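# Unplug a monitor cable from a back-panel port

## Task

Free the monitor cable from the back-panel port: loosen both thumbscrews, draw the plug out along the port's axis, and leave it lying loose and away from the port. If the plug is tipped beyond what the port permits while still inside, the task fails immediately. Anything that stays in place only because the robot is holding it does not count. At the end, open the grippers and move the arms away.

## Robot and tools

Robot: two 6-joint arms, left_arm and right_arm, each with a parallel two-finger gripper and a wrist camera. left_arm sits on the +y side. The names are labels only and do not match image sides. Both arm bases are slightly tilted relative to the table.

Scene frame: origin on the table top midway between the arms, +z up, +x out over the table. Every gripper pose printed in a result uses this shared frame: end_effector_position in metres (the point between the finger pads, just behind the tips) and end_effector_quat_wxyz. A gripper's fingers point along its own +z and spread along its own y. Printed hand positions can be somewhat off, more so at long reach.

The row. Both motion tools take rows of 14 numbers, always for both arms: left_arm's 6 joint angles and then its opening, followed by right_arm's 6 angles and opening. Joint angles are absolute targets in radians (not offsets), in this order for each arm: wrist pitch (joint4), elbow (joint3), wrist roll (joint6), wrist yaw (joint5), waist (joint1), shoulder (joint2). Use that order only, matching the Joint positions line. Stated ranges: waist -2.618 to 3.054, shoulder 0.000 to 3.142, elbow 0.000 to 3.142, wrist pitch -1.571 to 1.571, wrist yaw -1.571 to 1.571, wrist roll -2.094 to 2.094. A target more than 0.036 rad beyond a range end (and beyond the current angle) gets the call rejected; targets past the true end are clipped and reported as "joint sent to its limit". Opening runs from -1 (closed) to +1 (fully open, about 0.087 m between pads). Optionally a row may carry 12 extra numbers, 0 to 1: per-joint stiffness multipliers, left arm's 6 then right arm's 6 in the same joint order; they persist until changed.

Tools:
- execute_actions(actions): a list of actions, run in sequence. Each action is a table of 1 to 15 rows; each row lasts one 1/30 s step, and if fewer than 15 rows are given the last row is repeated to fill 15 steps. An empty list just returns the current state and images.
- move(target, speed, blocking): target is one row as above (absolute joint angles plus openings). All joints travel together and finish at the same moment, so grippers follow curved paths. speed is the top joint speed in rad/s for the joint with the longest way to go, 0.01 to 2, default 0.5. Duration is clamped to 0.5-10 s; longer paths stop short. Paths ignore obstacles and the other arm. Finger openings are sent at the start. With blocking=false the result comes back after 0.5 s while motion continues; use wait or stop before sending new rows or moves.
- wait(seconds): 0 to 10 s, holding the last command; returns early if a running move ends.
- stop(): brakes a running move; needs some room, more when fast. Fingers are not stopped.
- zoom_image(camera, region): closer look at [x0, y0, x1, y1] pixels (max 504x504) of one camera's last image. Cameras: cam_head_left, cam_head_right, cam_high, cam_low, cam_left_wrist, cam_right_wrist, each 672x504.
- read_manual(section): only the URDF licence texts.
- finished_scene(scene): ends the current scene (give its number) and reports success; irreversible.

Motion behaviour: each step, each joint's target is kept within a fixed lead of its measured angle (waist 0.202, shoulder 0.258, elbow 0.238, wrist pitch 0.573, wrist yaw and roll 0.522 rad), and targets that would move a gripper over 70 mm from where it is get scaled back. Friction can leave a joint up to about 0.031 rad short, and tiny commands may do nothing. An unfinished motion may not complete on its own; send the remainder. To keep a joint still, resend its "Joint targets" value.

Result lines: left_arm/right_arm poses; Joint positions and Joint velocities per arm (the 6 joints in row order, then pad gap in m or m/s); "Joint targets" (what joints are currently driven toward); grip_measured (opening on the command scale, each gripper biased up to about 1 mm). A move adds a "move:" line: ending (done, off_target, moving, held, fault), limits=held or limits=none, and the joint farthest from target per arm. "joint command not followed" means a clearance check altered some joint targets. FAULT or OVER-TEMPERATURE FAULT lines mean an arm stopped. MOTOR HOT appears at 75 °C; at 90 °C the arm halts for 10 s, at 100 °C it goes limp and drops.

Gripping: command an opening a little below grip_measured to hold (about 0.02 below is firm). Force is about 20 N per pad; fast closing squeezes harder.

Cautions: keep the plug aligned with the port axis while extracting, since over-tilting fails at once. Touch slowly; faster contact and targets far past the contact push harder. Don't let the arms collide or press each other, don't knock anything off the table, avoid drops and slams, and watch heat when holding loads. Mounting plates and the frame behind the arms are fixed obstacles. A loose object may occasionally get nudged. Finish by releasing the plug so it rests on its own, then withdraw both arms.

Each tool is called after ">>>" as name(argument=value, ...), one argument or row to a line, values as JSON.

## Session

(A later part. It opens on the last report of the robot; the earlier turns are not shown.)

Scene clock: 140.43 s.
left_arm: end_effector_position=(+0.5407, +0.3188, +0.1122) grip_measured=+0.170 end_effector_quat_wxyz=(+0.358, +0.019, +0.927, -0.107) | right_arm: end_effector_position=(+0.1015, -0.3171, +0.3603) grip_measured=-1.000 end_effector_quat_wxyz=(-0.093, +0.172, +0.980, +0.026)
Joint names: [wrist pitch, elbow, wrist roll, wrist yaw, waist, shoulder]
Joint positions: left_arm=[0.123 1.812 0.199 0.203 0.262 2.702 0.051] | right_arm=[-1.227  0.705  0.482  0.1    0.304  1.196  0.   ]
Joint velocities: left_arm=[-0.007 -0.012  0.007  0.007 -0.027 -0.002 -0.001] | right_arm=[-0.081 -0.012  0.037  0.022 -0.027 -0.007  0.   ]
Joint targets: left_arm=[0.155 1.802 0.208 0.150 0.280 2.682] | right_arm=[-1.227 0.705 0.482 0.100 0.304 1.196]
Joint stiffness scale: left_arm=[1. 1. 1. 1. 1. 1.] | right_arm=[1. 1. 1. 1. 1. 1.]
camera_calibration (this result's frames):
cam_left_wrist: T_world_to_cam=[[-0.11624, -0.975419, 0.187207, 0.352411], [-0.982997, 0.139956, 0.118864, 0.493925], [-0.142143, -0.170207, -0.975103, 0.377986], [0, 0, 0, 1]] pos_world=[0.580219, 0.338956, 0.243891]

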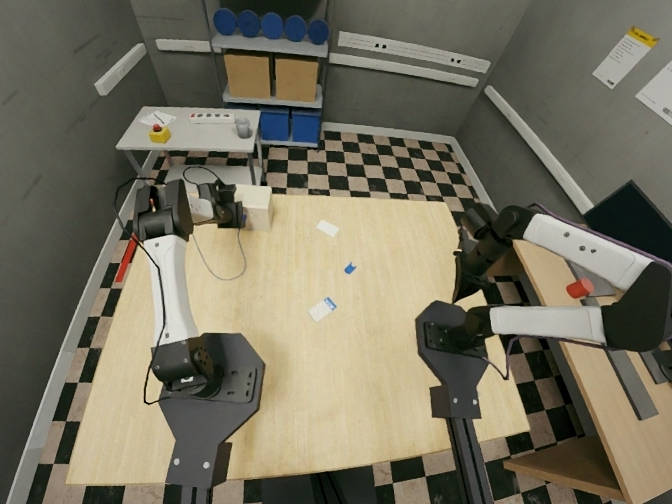

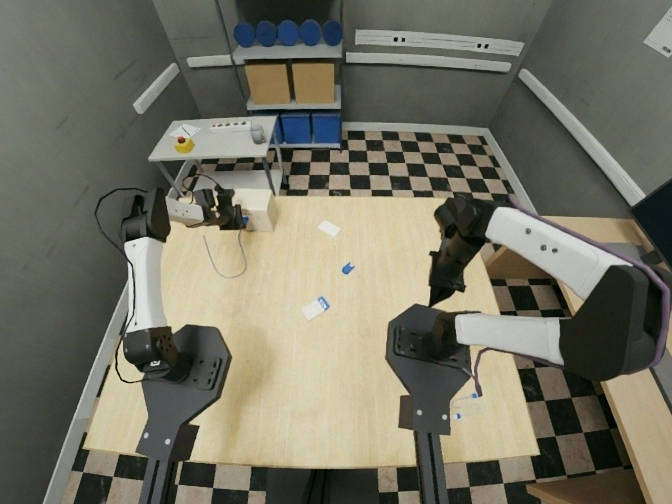

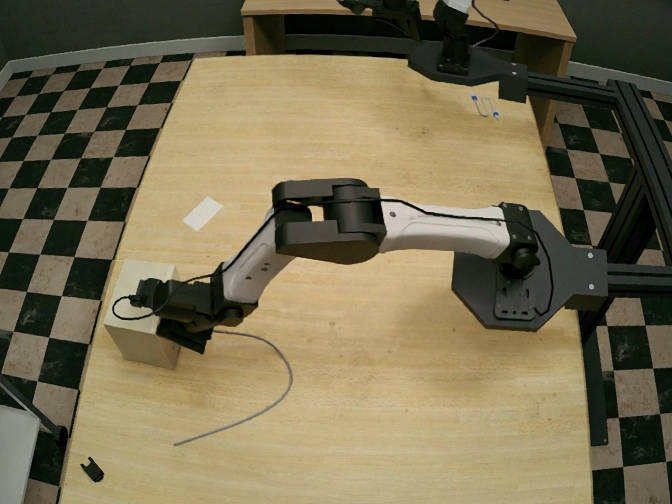

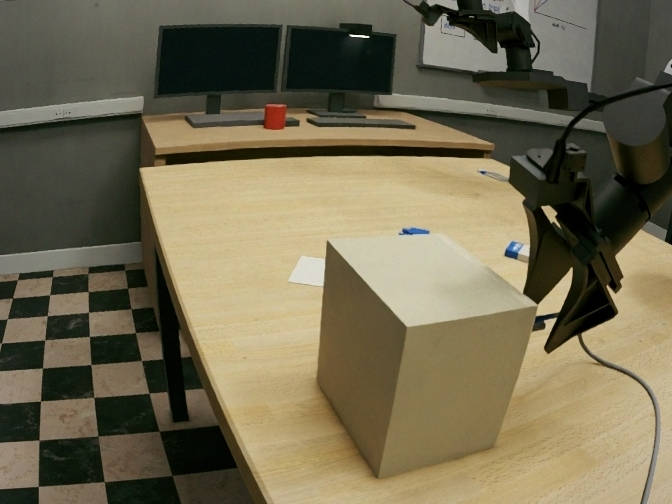

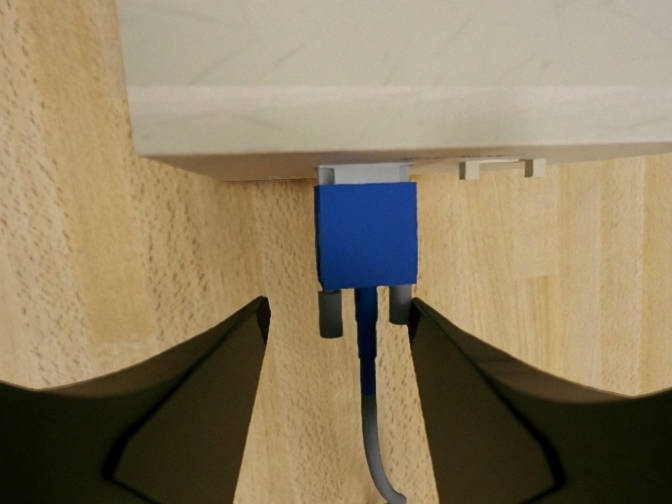

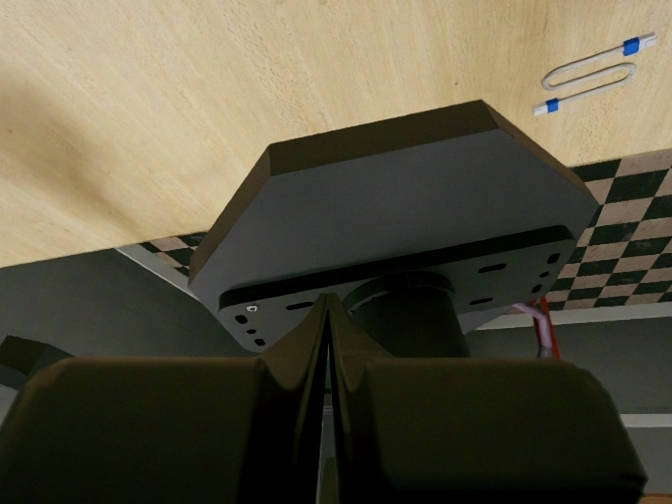

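>>> execute_actions(
  actions=[
    [[0.123,1.812,0.195,0.225,0.258,2.702,0.36,-1.227,0.705,0.482,0.1,0.304,1.196,-1]],
  ],
)

>>> move(
  target=[0.10,1.74,0.195,0.225,0.258,2.59,0.36,-1.227,0.705,0.482,0.1,0.304,1.196,-1],
  speed=0.3,
)

>>> move(
  target=[0.59,1.56,0.57,-0.40,-0.015,2.68,-0.72,-1.227,0.705,0.482,0.1,0.304,1.196,-1],
  speed=0.5,
)

>>> move(
  target=[0.818,1.68,0.881,-0.631,-0.076,2.885,-0.72,-1.227,0.705,0.482,0.1,0.304,1.196,-1],
  speed=0.4,
)

Scene clock: 143.77 s.
left_arm: end_effector_position=(+0.5412, +0.3162, +0.1131) grip_measured=+0.360 end_effector_quat_wxyz=(+0.360, +0.022, +0.926, -0.112) | right_arm: end_effector_position=(+0.1015, -0.3171, +0.3603) grip_measured=-1.000 end_effector_quat_wxyz=(-0.093, +0.172, +0.980, +0.026)
Joint names: [wrist pitch, elbow, wrist roll, wrist yaw, waist, shoulder]
Joint positions: left_arm=[0.124 1.812 0.199 0.215 0.261 2.702 0.059] | right_arm=[-1.227  0.705  0.482  0.1    0.304  1.196  0.   ]
Joint velocities: left_arm=[-0.066  0.007 -0.022 -0.081  0.002 -0.002 -0.001] | right_arm=[ 0.007 -0.022  0.081  0.022 -0.002  0.007  0.   ]
Joint targets: left_arm=[0.123 1.812 0.195 0.225 0.258 2.702] | right_arm=[-1.227 0.705 0.482 0.100 0.304 1.196]
Joint stiffness scale: left_arm=[1. 1. 1. 1. 1. 1.] | right_arm=[1. 1. 1. 1. 1. 1.]
camera_calibration (this result's frames):
cam_left_wrist: T_world_to_cam=[[-0.124818, -0.972828, 0.195004, 0.352771], [-0.982302, 0.14883, 0.113724, 0.492029], [-0.139656, -0.177358, -0.974187, 0.379234], [0, 0, 0, 1]] pos_world=[0.580316, 0.337217, 0.244698]

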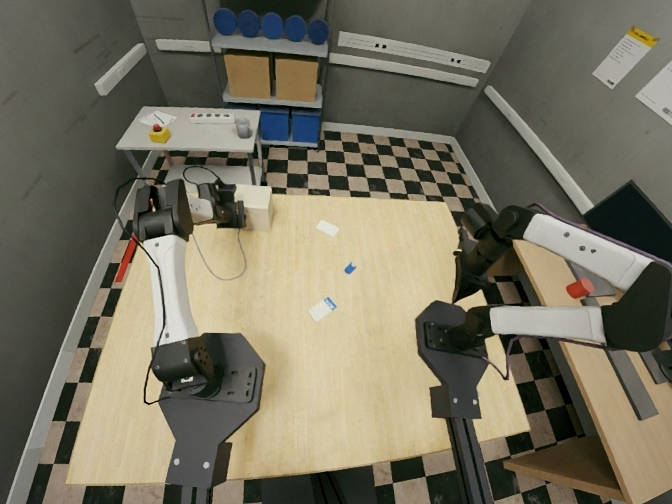

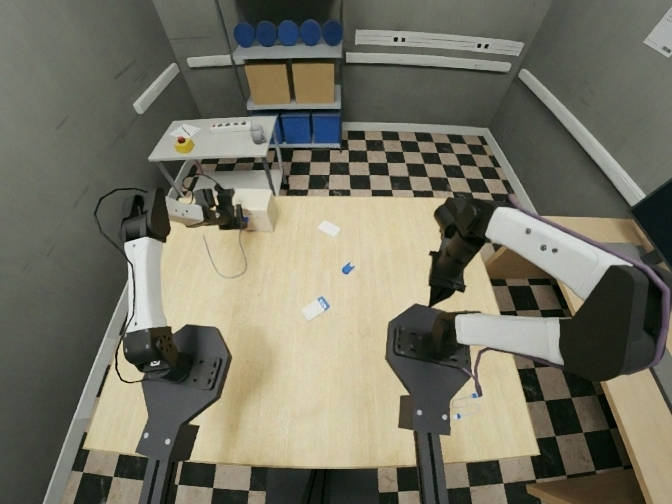

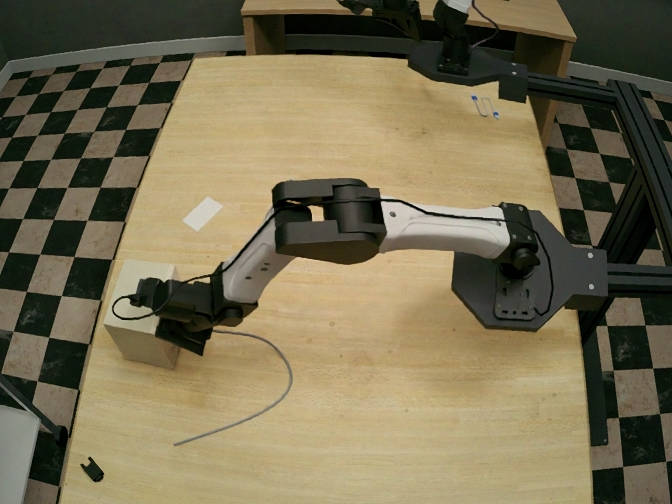

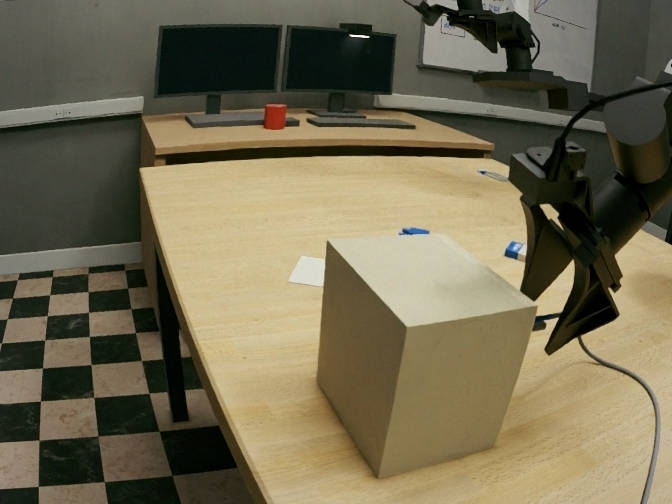

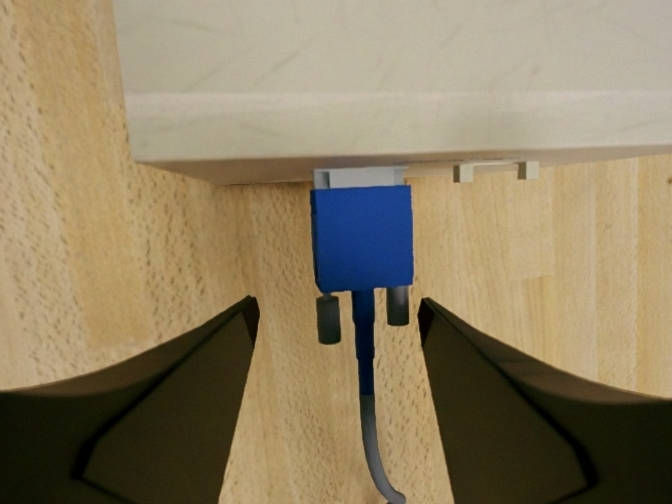

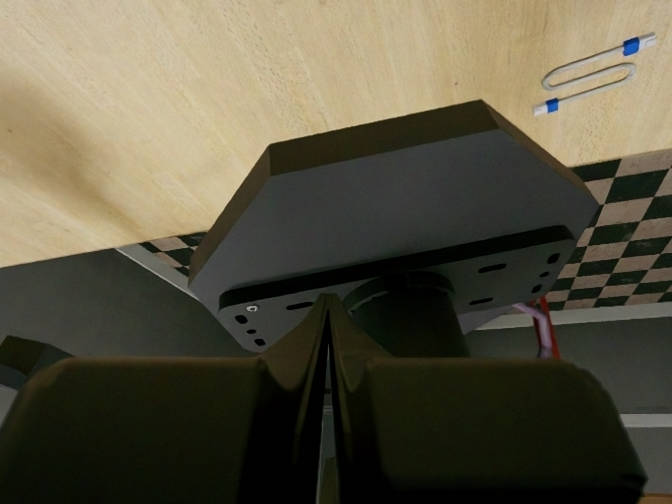

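Scene clock: 144.70 s.
left_arm: end_effector_position=(+0.5530, +0.3259, +0.1600) grip_measured=+0.360 end_effector_quat_wxyz=(+0.387, +0.022, +0.916, -0.105) | right_arm: end_effector_position=(+0.1015, -0.3171, +0.3603) grip_measured=-1.000 end_effector_quat_wxyz=(-0.093, +0.172, +0.980, +0.026)
Joint names: [wrist pitch, elbow, wrist roll, wrist yaw, waist, shoulder]
Joint positions: left_arm=[0.119 1.765 0.199 0.215 0.261 2.59  0.059] | right_arm=[-1.227  0.705  0.482  0.1    0.304  1.196  0.   ]
Joint velocities: left_arm=[ 0.095 -0.012 -0.007  0.037  0.002 -0.017 -0.   ] | right_arm=[ 0.022 -0.022 -0.051  0.022  0.002  0.002  0.   ]
Joint targets: left_arm=[0.100 1.740 0.195 0.225 0.258 2.590] | right_arm=[-1.227 0.705 0.482 0.100 0.304 1.196]
Joint stiffness scale: left_arm=[1. 1. 1. 1. 1. 1.] | right_arm=[1. 1. 1. 1. 1. 1.]
move: off_target (left_arm); limits=none; left_arm: farthest joint: the elbow, 0.025 radians from its target (0.072 radians at the start); right_arm: farthest joint: the waist, 0.000 radians from its target (0.000 radians at the start)
camera_calibration (this result's frames):
cam_left_wrist: T_world_to_cam=[[-0.126787, -0.97576, 0.178377, 0.359232], [-0.988625, 0.138971, 0.057506, 0.512563], [-0.0809013, -0.169057, -0.98228, 0.394469], [0, 0, 0, 1]] pos_world=[0.584192, 0.34598, 0.293925]

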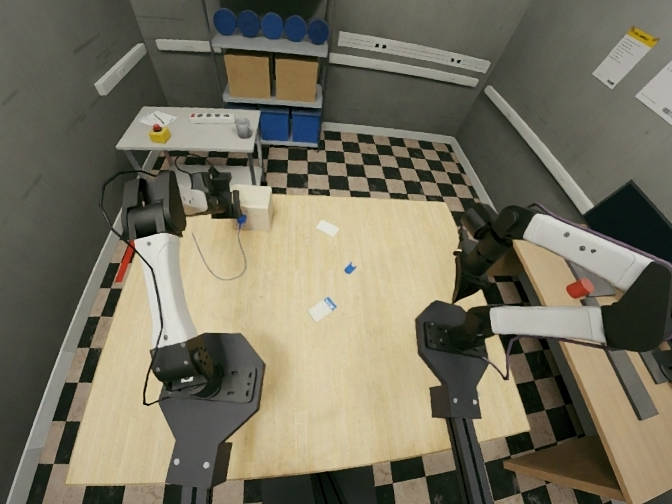

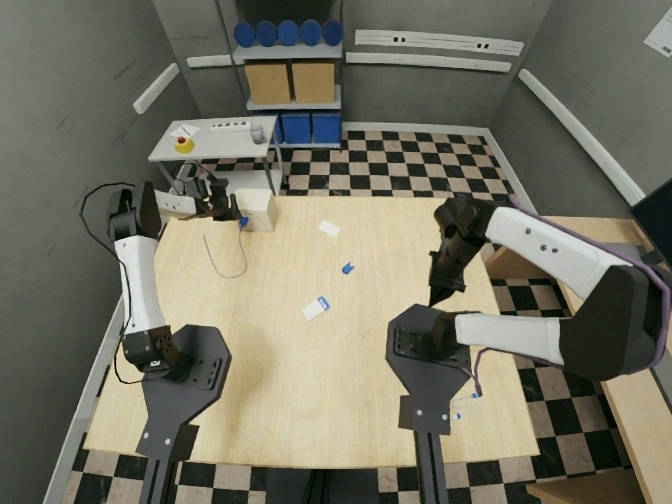

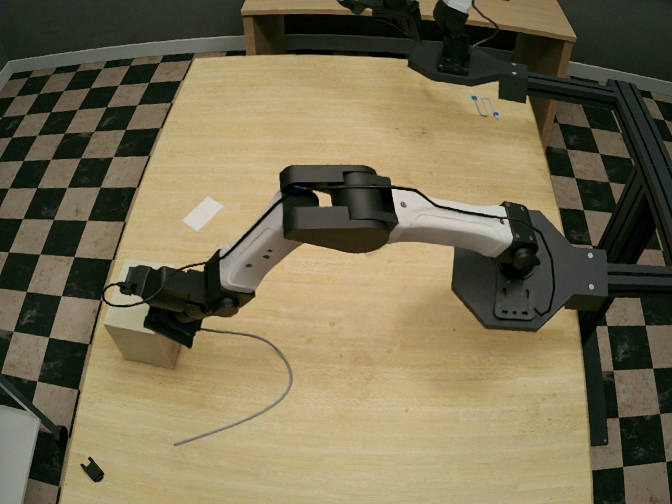

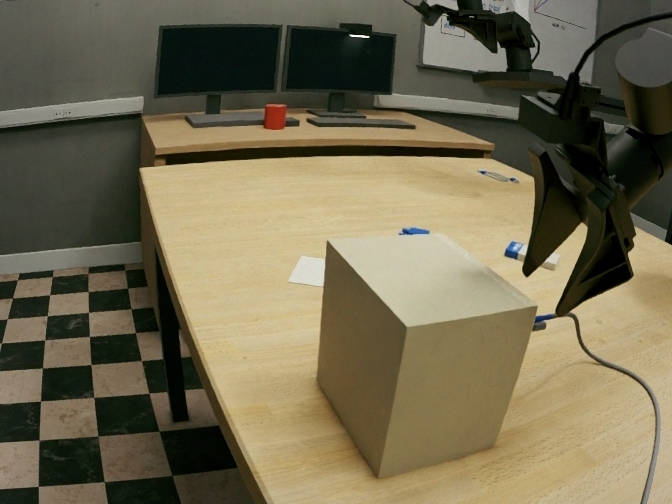

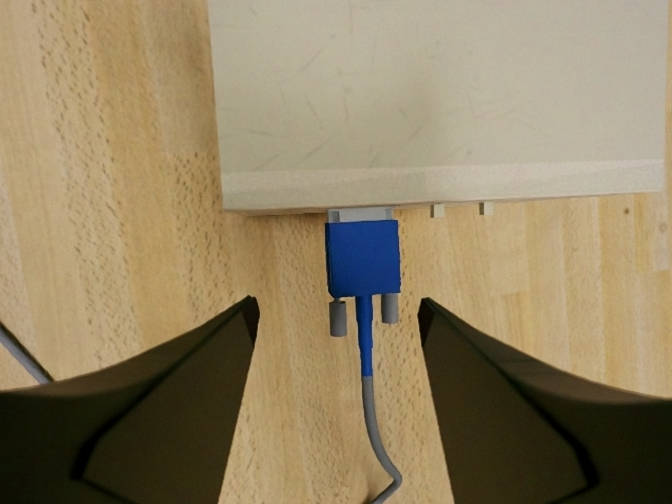

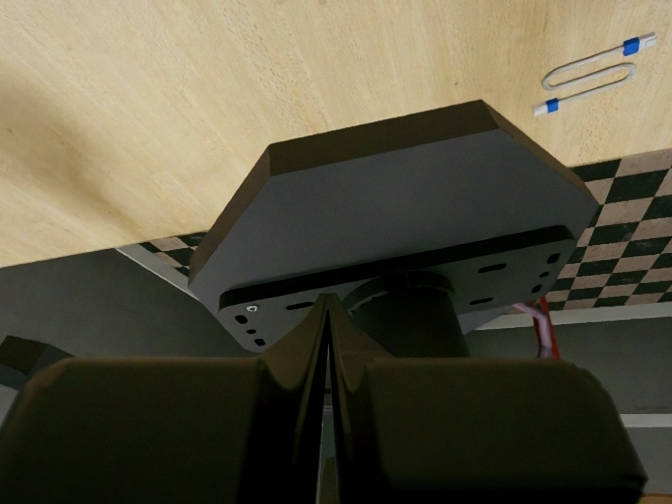

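Scene clock: 146.70 s.
left_arm: end_effector_position=(+0.5489, +0.2718, +0.1541) grip_measured=-0.720 end_effector_quat_wxyz=(+0.425, +0.160, +0.871, +0.188) | right_arm: end_effector_position=(+0.1015, -0.3171, +0.3603) grip_measured=-1.000 end_effector_quat_wxyz=(-0.093, +0.172, +0.980, +0.026)
Joint names: [wrist pitch, elbow, wrist roll, wrist yaw, waist, shoulder]
Joint positions: left_arm=[ 0.584  1.577  0.563 -0.388 -0.014  2.664  0.012] | right_arm=[-1.227  0.705  0.482  0.1    0.304  1.196  0.   ]
Joint velocities: left_arm=[-0.007 -0.012 -0.051  0.081 -0.002 -0.012  0.   ] | right_arm=[0.007 0.012 0.037 0.037 0.002 0.007 0.   ]
Joint targets: left_arm=[0.590 1.560 0.570 -0.400 -0.015 2.680] | right_arm=[-1.227 0.705 0.482 0.100 0.304 1.196]
Joint stiffness scale: left_arm=[1. 1. 1. 1. 1. 1.] | right_arm=[1. 1. 1. 1. 1. 1.]
move: done; limits=none; left_arm: farthest joint: the elbow, 0.017 radians from its target (0.205 radians at the start); right_arm: farthest joint: the waist, 0.000 radians from its target (0.000 radians at the start)
camera_calibration (this result's frames):
cam_left_wrist: T_world_to_cam=[[-0.123197, -0.878979, -0.460671, 0.377119], [-0.990218, 0.139525, -0.00140592, 0.526204], [0.065511, 0.455992, -0.88757, 0.11433], [0, 0, 0, 1]] pos_world=[0.560026, 0.205928, 0.275944]

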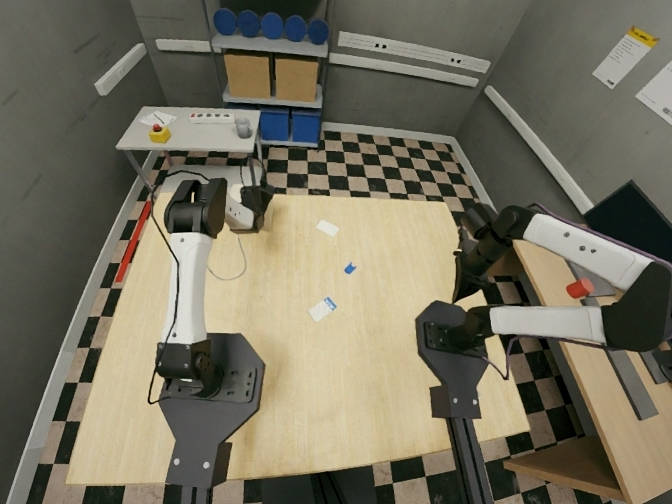

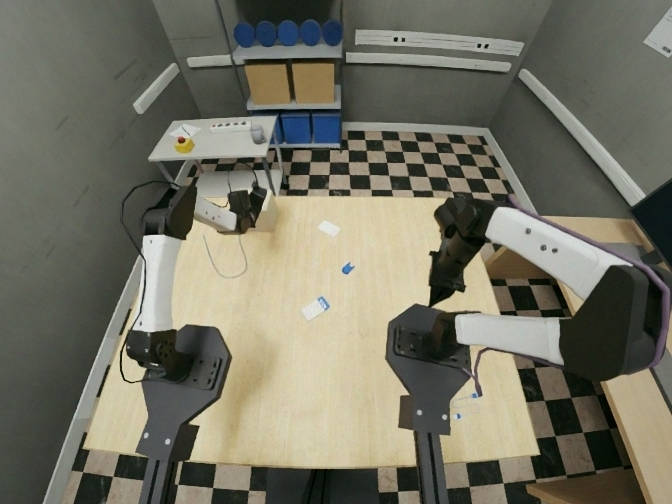

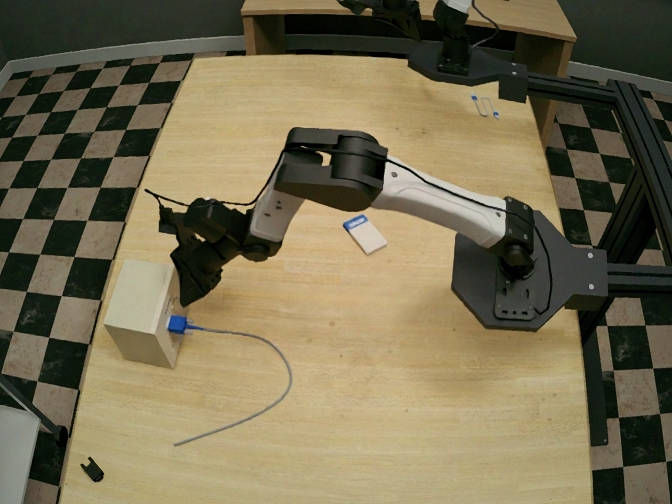

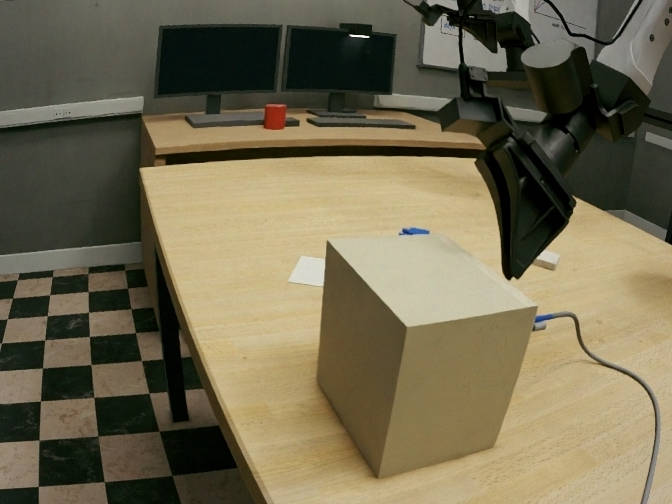

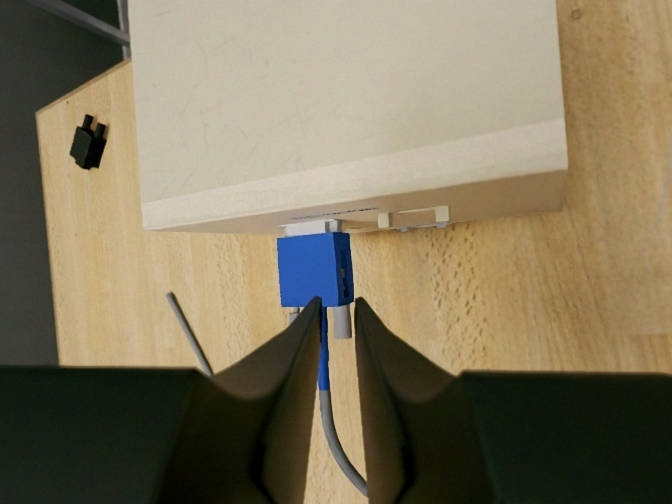

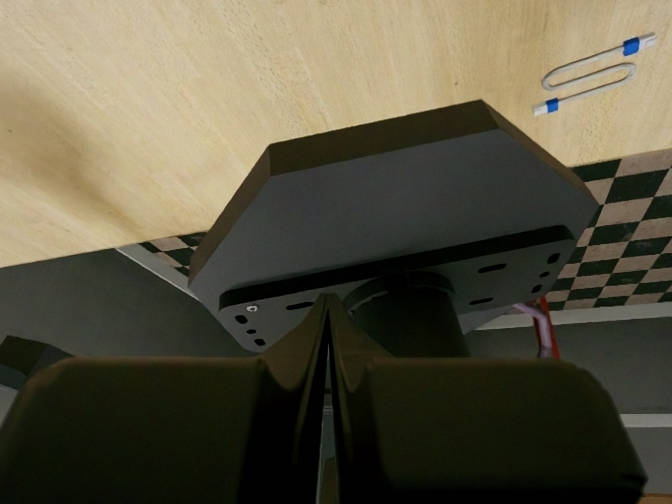

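Scene clock: 148.23 s.
left_arm: end_effector_position=(+0.5389, +0.2753, +0.1242) grip_measured=-0.720 end_effector_quat_wxyz=(+0.391, +0.230, +0.825, +0.337) | right_arm: end_effector_position=(+0.1015, -0.3171, +0.3603) grip_measured=-1.000 end_effector_quat_wxyz=(-0.093, +0.172, +0.980, +0.026)
Joint names: [wrist pitch, elbow, wrist roll, wrist yaw, waist, shoulder]
Joint positions: left_arm=[ 0.813  1.662  0.873 -0.619 -0.07   2.87   0.012] | right_arm=[-1.227  0.705  0.482  0.1    0.304  1.196  0.   ]
Joint velocities: left_arm=[ 0.007 -0.002  0.037 -0.022 -0.002 -0.007  0.001] | right_arm=[-0.037  0.017 -0.037  0.022 -0.002  0.002  0.   ]
Joint targets: left_arm=[0.818 1.680 0.881 -0.631 -0.076 2.885] | right_arm=[-1.227 0.705 0.482 0.100 0.304 1.196]
Joint stiffness scale: left_arm=[1. 1. 1. 1. 1. 1.] | right_arm=[1. 1. 1. 1. 1. 1.]
move: done; limits=none; left_arm: farthest joint: the elbow, 0.018 radians from its target (0.103 radians at the start); right_arm: farthest joint: the waist, 0.000 radians from its target (0.000 radians at the start)
camera_calibration (this result's frames):
cam_left_wrist: T_world_to_cam=[[-0.121023, -0.66856, -0.733744, 0.340052], [-0.990398, 0.13109, 0.0439104, 0.512565], [0.0668297, 0.732013, -0.678005, -0.0159404], [0, 0, 0, 1]] pos_world=[0.549863, 0.171822, 0.216196]

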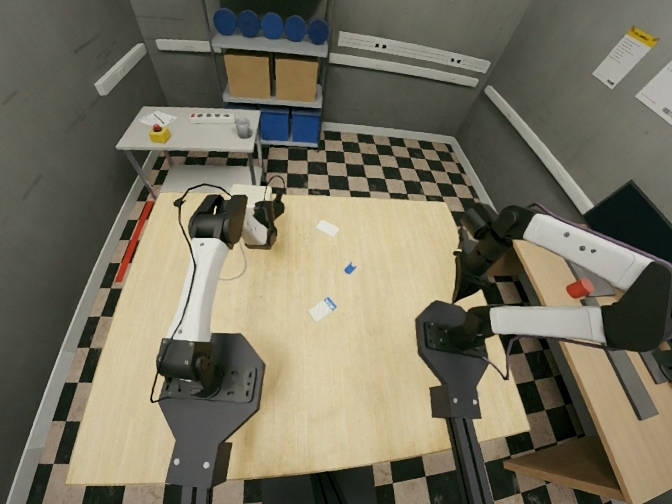

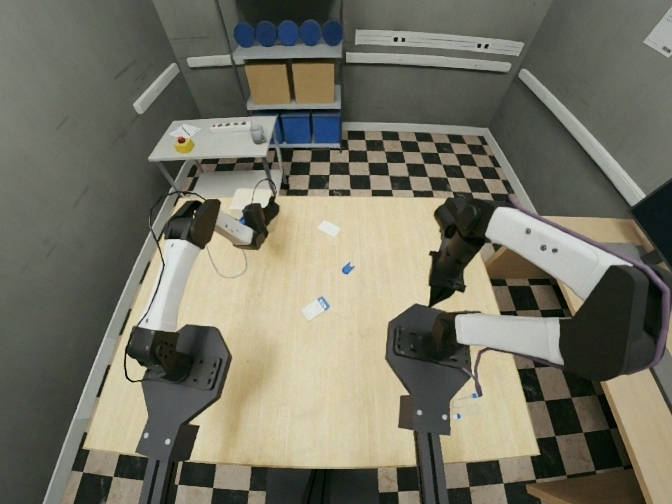

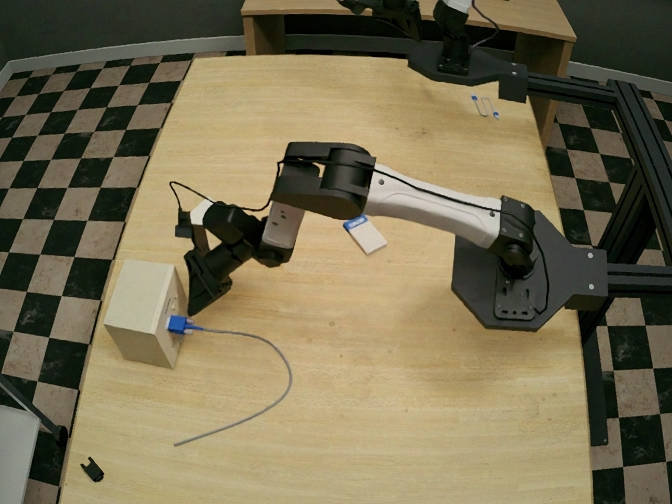

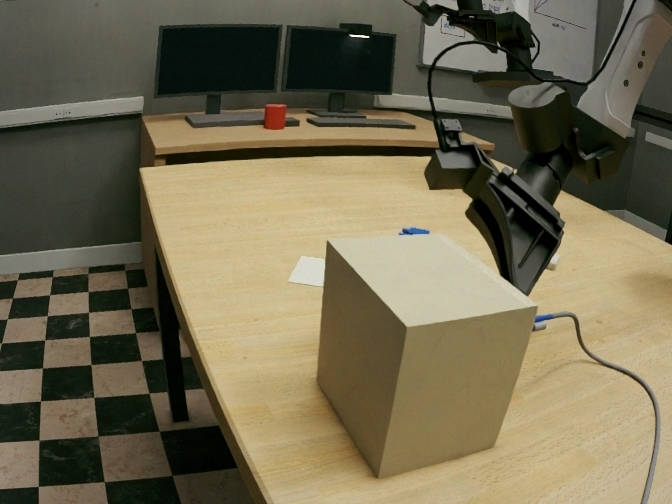

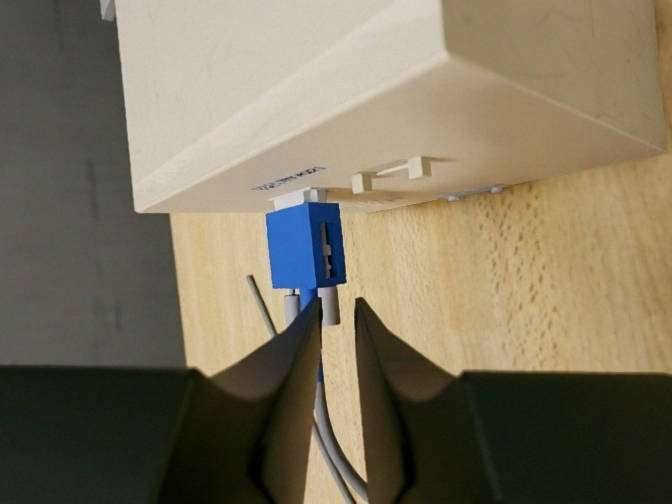

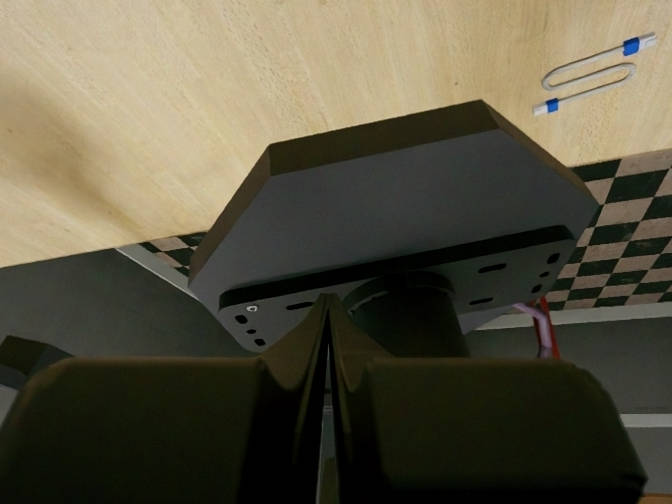

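>>> move(
  target=[0.815,1.695,0.88,-0.63,-0.041,2.901,-0.70,-1.227,0.705,0.482,0.1,0.304,1.196,-1],
  speed=0.05,
)

>>> zoom_image(
  camera="cam_left_wrist",
  region=[250, 220, 430, 380],
)

Scene clock: 149.47 s.
left_arm: end_effector_position=(+0.5408, +0.2869, +0.1212) grip_measured=-0.700 end_effector_quat_wxyz=(+0.389, +0.222, +0.826, +0.342) | right_arm: end_effector_position=(+0.1015, -0.3171, +0.3603) grip_measured=-1.000 end_effector_quat_wxyz=(-0.093, +0.172, +0.980, +0.026)
Joint names: [wrist pitch, elbow, wrist roll, wrist yaw, waist, shoulder]
Joint positions: left_arm=[ 0.813  1.68   0.874 -0.62  -0.05   2.881  0.013] | right_arm=[-1.227  0.705  0.482  0.1    0.304  1.196  0.   ]
Joint velocities: left_arm=[-0.066  0.002  0.051  0.022 -0.012 -0.012 -0.   ] | right_arm=[ 0.022 -0.007 -0.051  0.037 -0.017  0.022  0.   ]
Joint targets: left_arm=[0.815 1.695 0.880 -0.630 -0.041 2.901] | right_arm=[-1.227 0.705 0.482 0.100 0.304 1.196]
Joint stiffness scale: left_arm=[1. 1. 1. 1. 1. 1.] | right_arm=[1. 1. 1. 1. 1. 1.]
move: done; limits=none; left_arm: farthest joint: the shoulder, 0.020 radians from its target (0.031 radians at the start); right_arm: farthest joint: the waist, 0.000 radians from its target (0.000 radians at the start)
camera_calibration (this result's frames):
cam_left_wrist: T_world_to_cam=[[-0.104917, -0.669695, -0.735187, 0.337604], [-0.993057, 0.110096, 0.0414294, 0.520826], [0.053196, 0.73443, -0.676597, -0.0199961], [0, 0, 0, 1]] pos_world=[0.553694, 0.183437, 0.213095]

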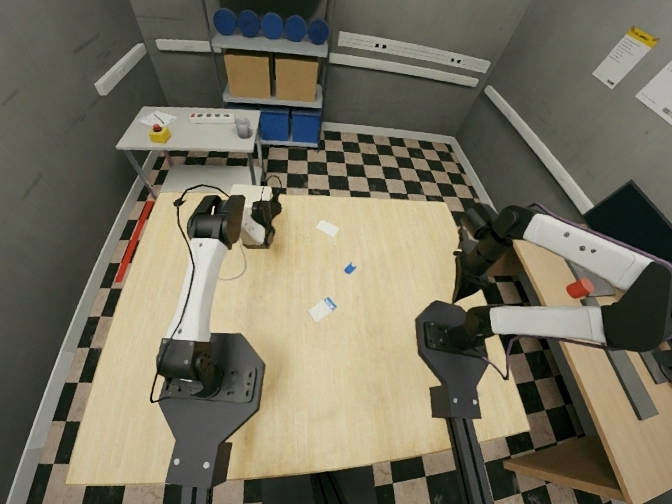

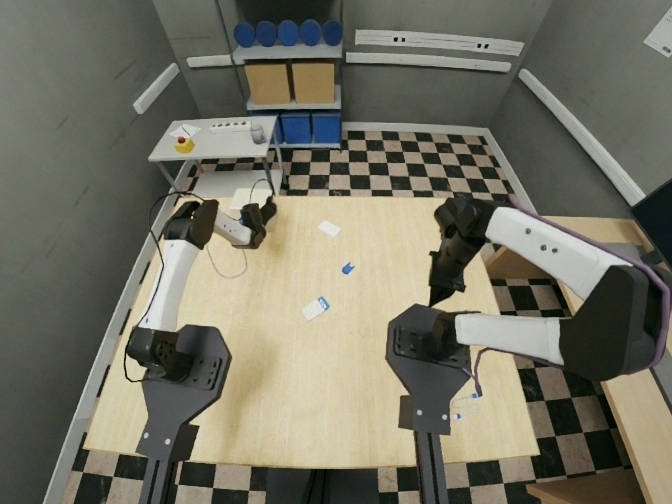

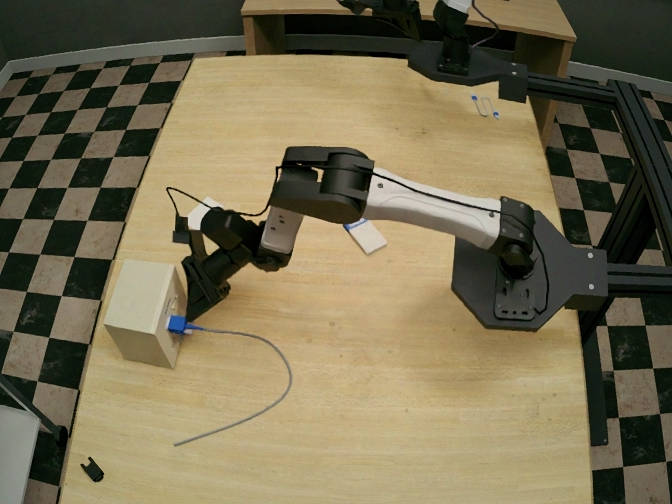

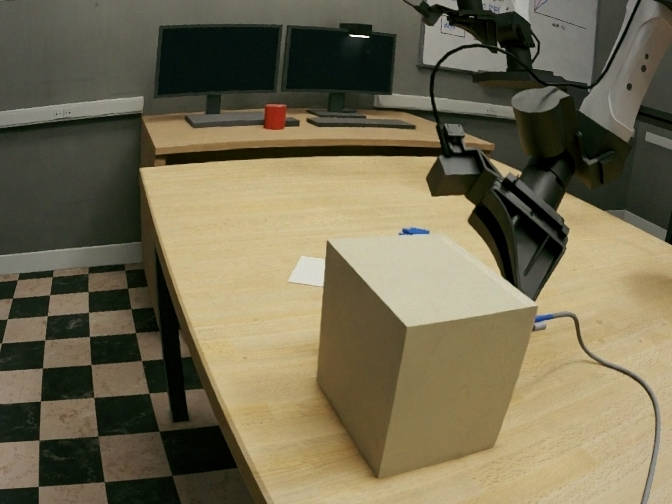

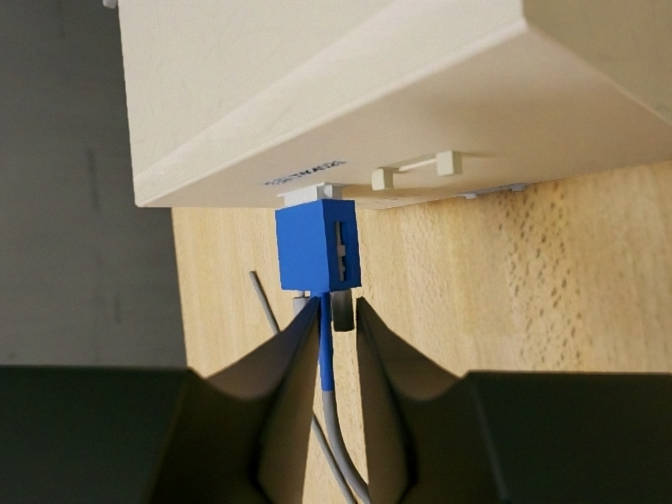

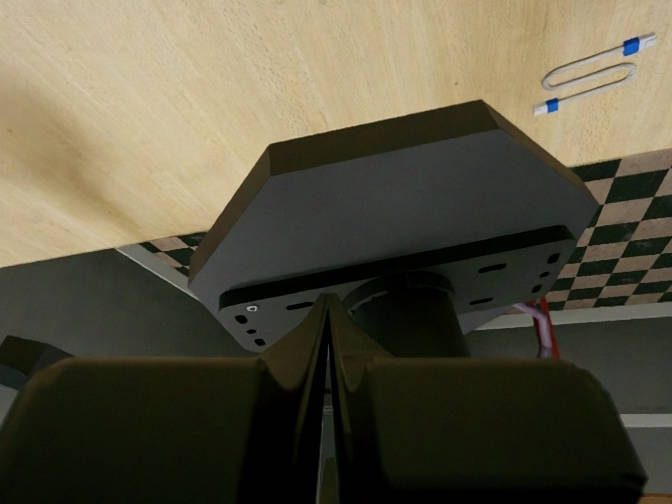

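Region (250, 220, 430, 380) of cam_left_wrist's 672x504 image, scaled by 2.800, with more detail than that image has.

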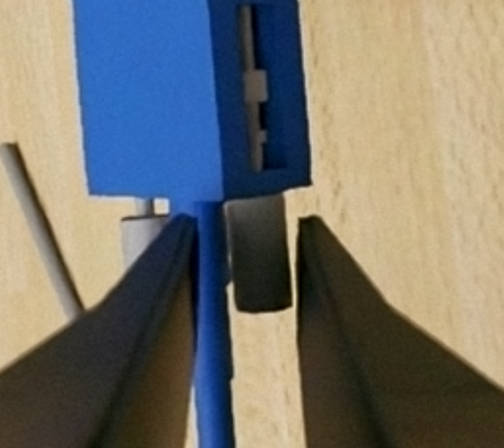

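>>> execute_actions(
  actions=[
    [[0.80,1.685,0.88,-0.625,-0.05,2.906,-0.76,-1.227,0.705,0.482,0.1,0.304,1.196,-1]],
    [[0.80,1.685,0.88,-0.625,-0.05,2.906,-0.81,-1.227,0.705,0.482,0.1,0.304,1.196,-1]],
    [[0.80,1.685,0.88,-0.625,-0.05,2.90,-0.85,-1.227,0.705,0.482,0.1,0.304,1.196,-1]],
    [[0.80,1.685,0.88,-0.625,-0.05,2.89,-0.88,-1.227,0.705,0.482,0.1,0.304,1.196,-1]],
  ],
)

>>> zoom_image(
  camera="cam_left_wrist",
  region=[250, 220, 430, 380],
)

Scene clock: 151.87 s.
left_arm: end_effector_position=(+0.5394, +0.2866, +0.1186) grip_measured=-0.864 end_effector_quat_wxyz=(+0.387, +0.223, +0.827, +0.341) | right_arm: end_effector_position=(+0.1015, -0.3171, +0.3603) grip_measured=-1.000 end_effector_quat_wxyz=(-0.093, +0.172, +0.980, +0.026)
Joint names: [wrist pitch, elbow, wrist roll, wrist yaw, waist, shoulder]
Joint positions: left_arm=[ 0.812  1.68   0.874 -0.62  -0.05   2.886  0.006] | right_arm=[-1.227  0.705  0.482  0.1    0.304  1.196  0.   ]
Joint velocities: left_arm=[ 0.037  0.002  0.007 -0.022 -0.002 -0.002  0.001] | right_arm=[-0.007 -0.007 -0.037 -0.037  0.002  0.012  0.   ]
Joint targets: left_arm=[0.800 1.685 0.880 -0.625 -0.050 2.890] | right_arm=[-1.227 0.705 0.482 0.100 0.304 1.196]
Joint stiffness scale: left_arm=[1. 1. 1. 1. 1. 1.] | right_arm=[1. 1. 1. 1. 1. 1.]
camera_calibration (this result's frames):
cam_left_wrist: T_world_to_cam=[[-0.109645, -0.668797, -0.735315, 0.337648], [-0.992689, 0.111241, 0.0468458, 0.518387], [0.0504665, 0.735075, -0.676105, -0.0202322], [0, 0, 0, 1]] pos_world=[0.55264, 0.183025, 0.210314]

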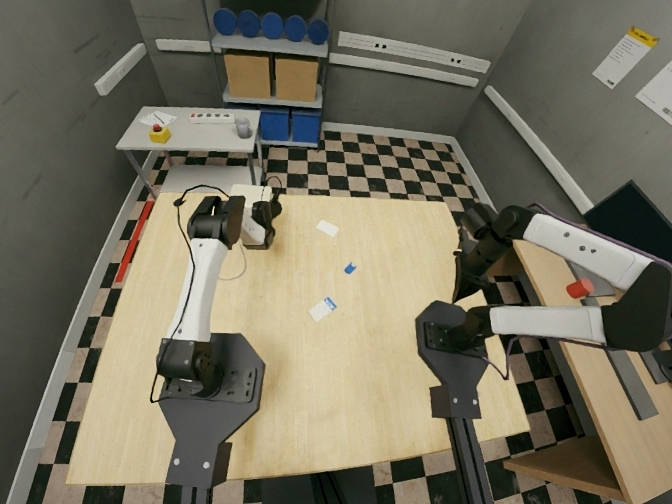

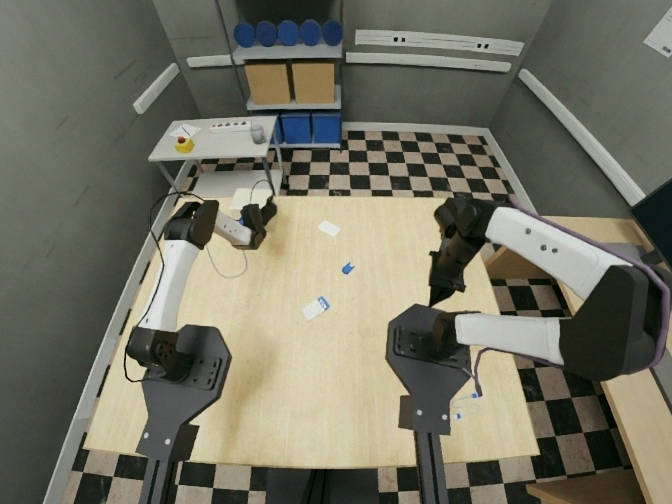

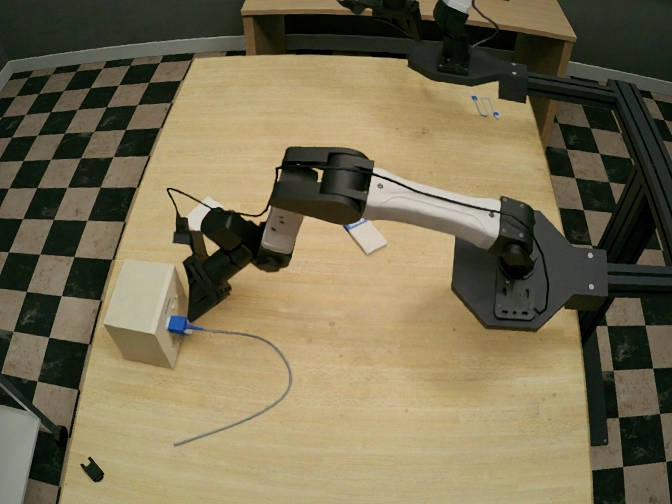

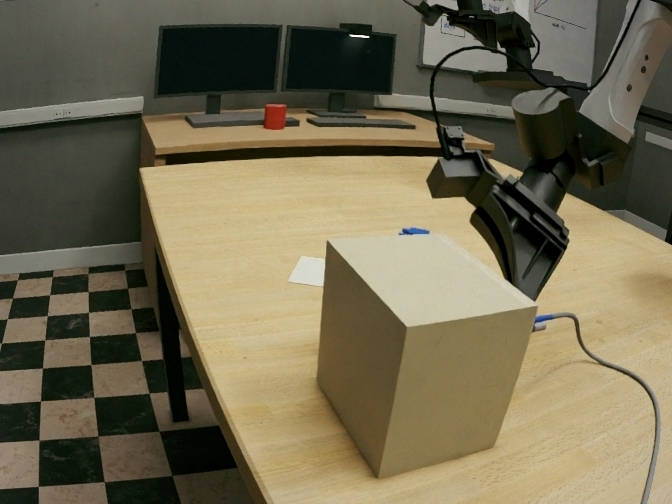

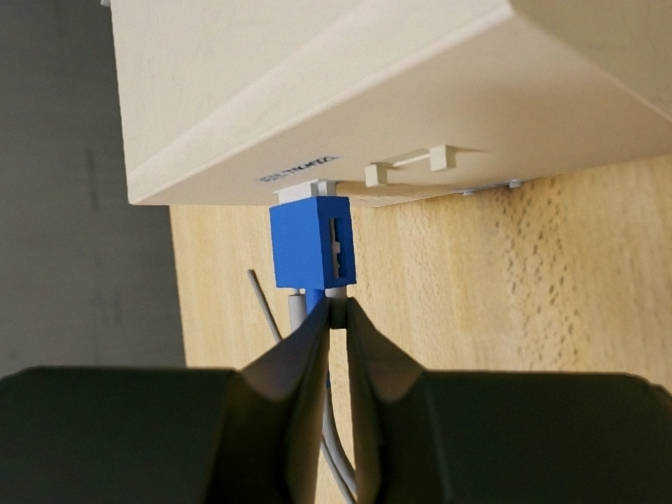

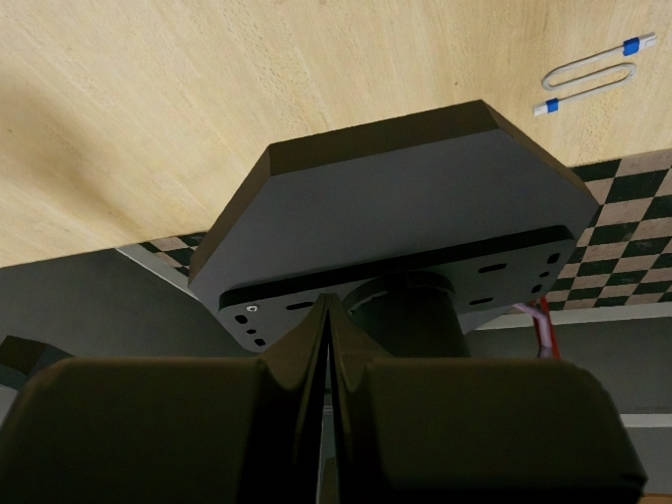

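Region (250, 220, 430, 380) of cam_left_wrist's 672x504 image, scaled by 2.800, with more detail than that image has.

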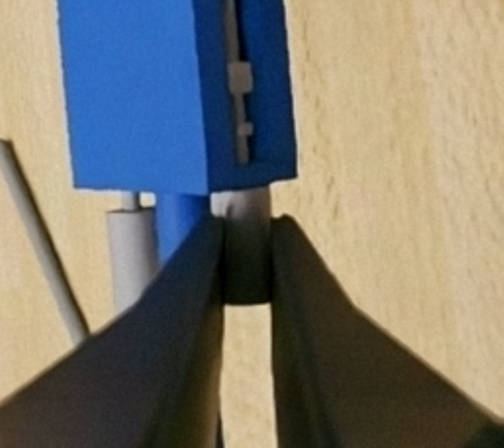

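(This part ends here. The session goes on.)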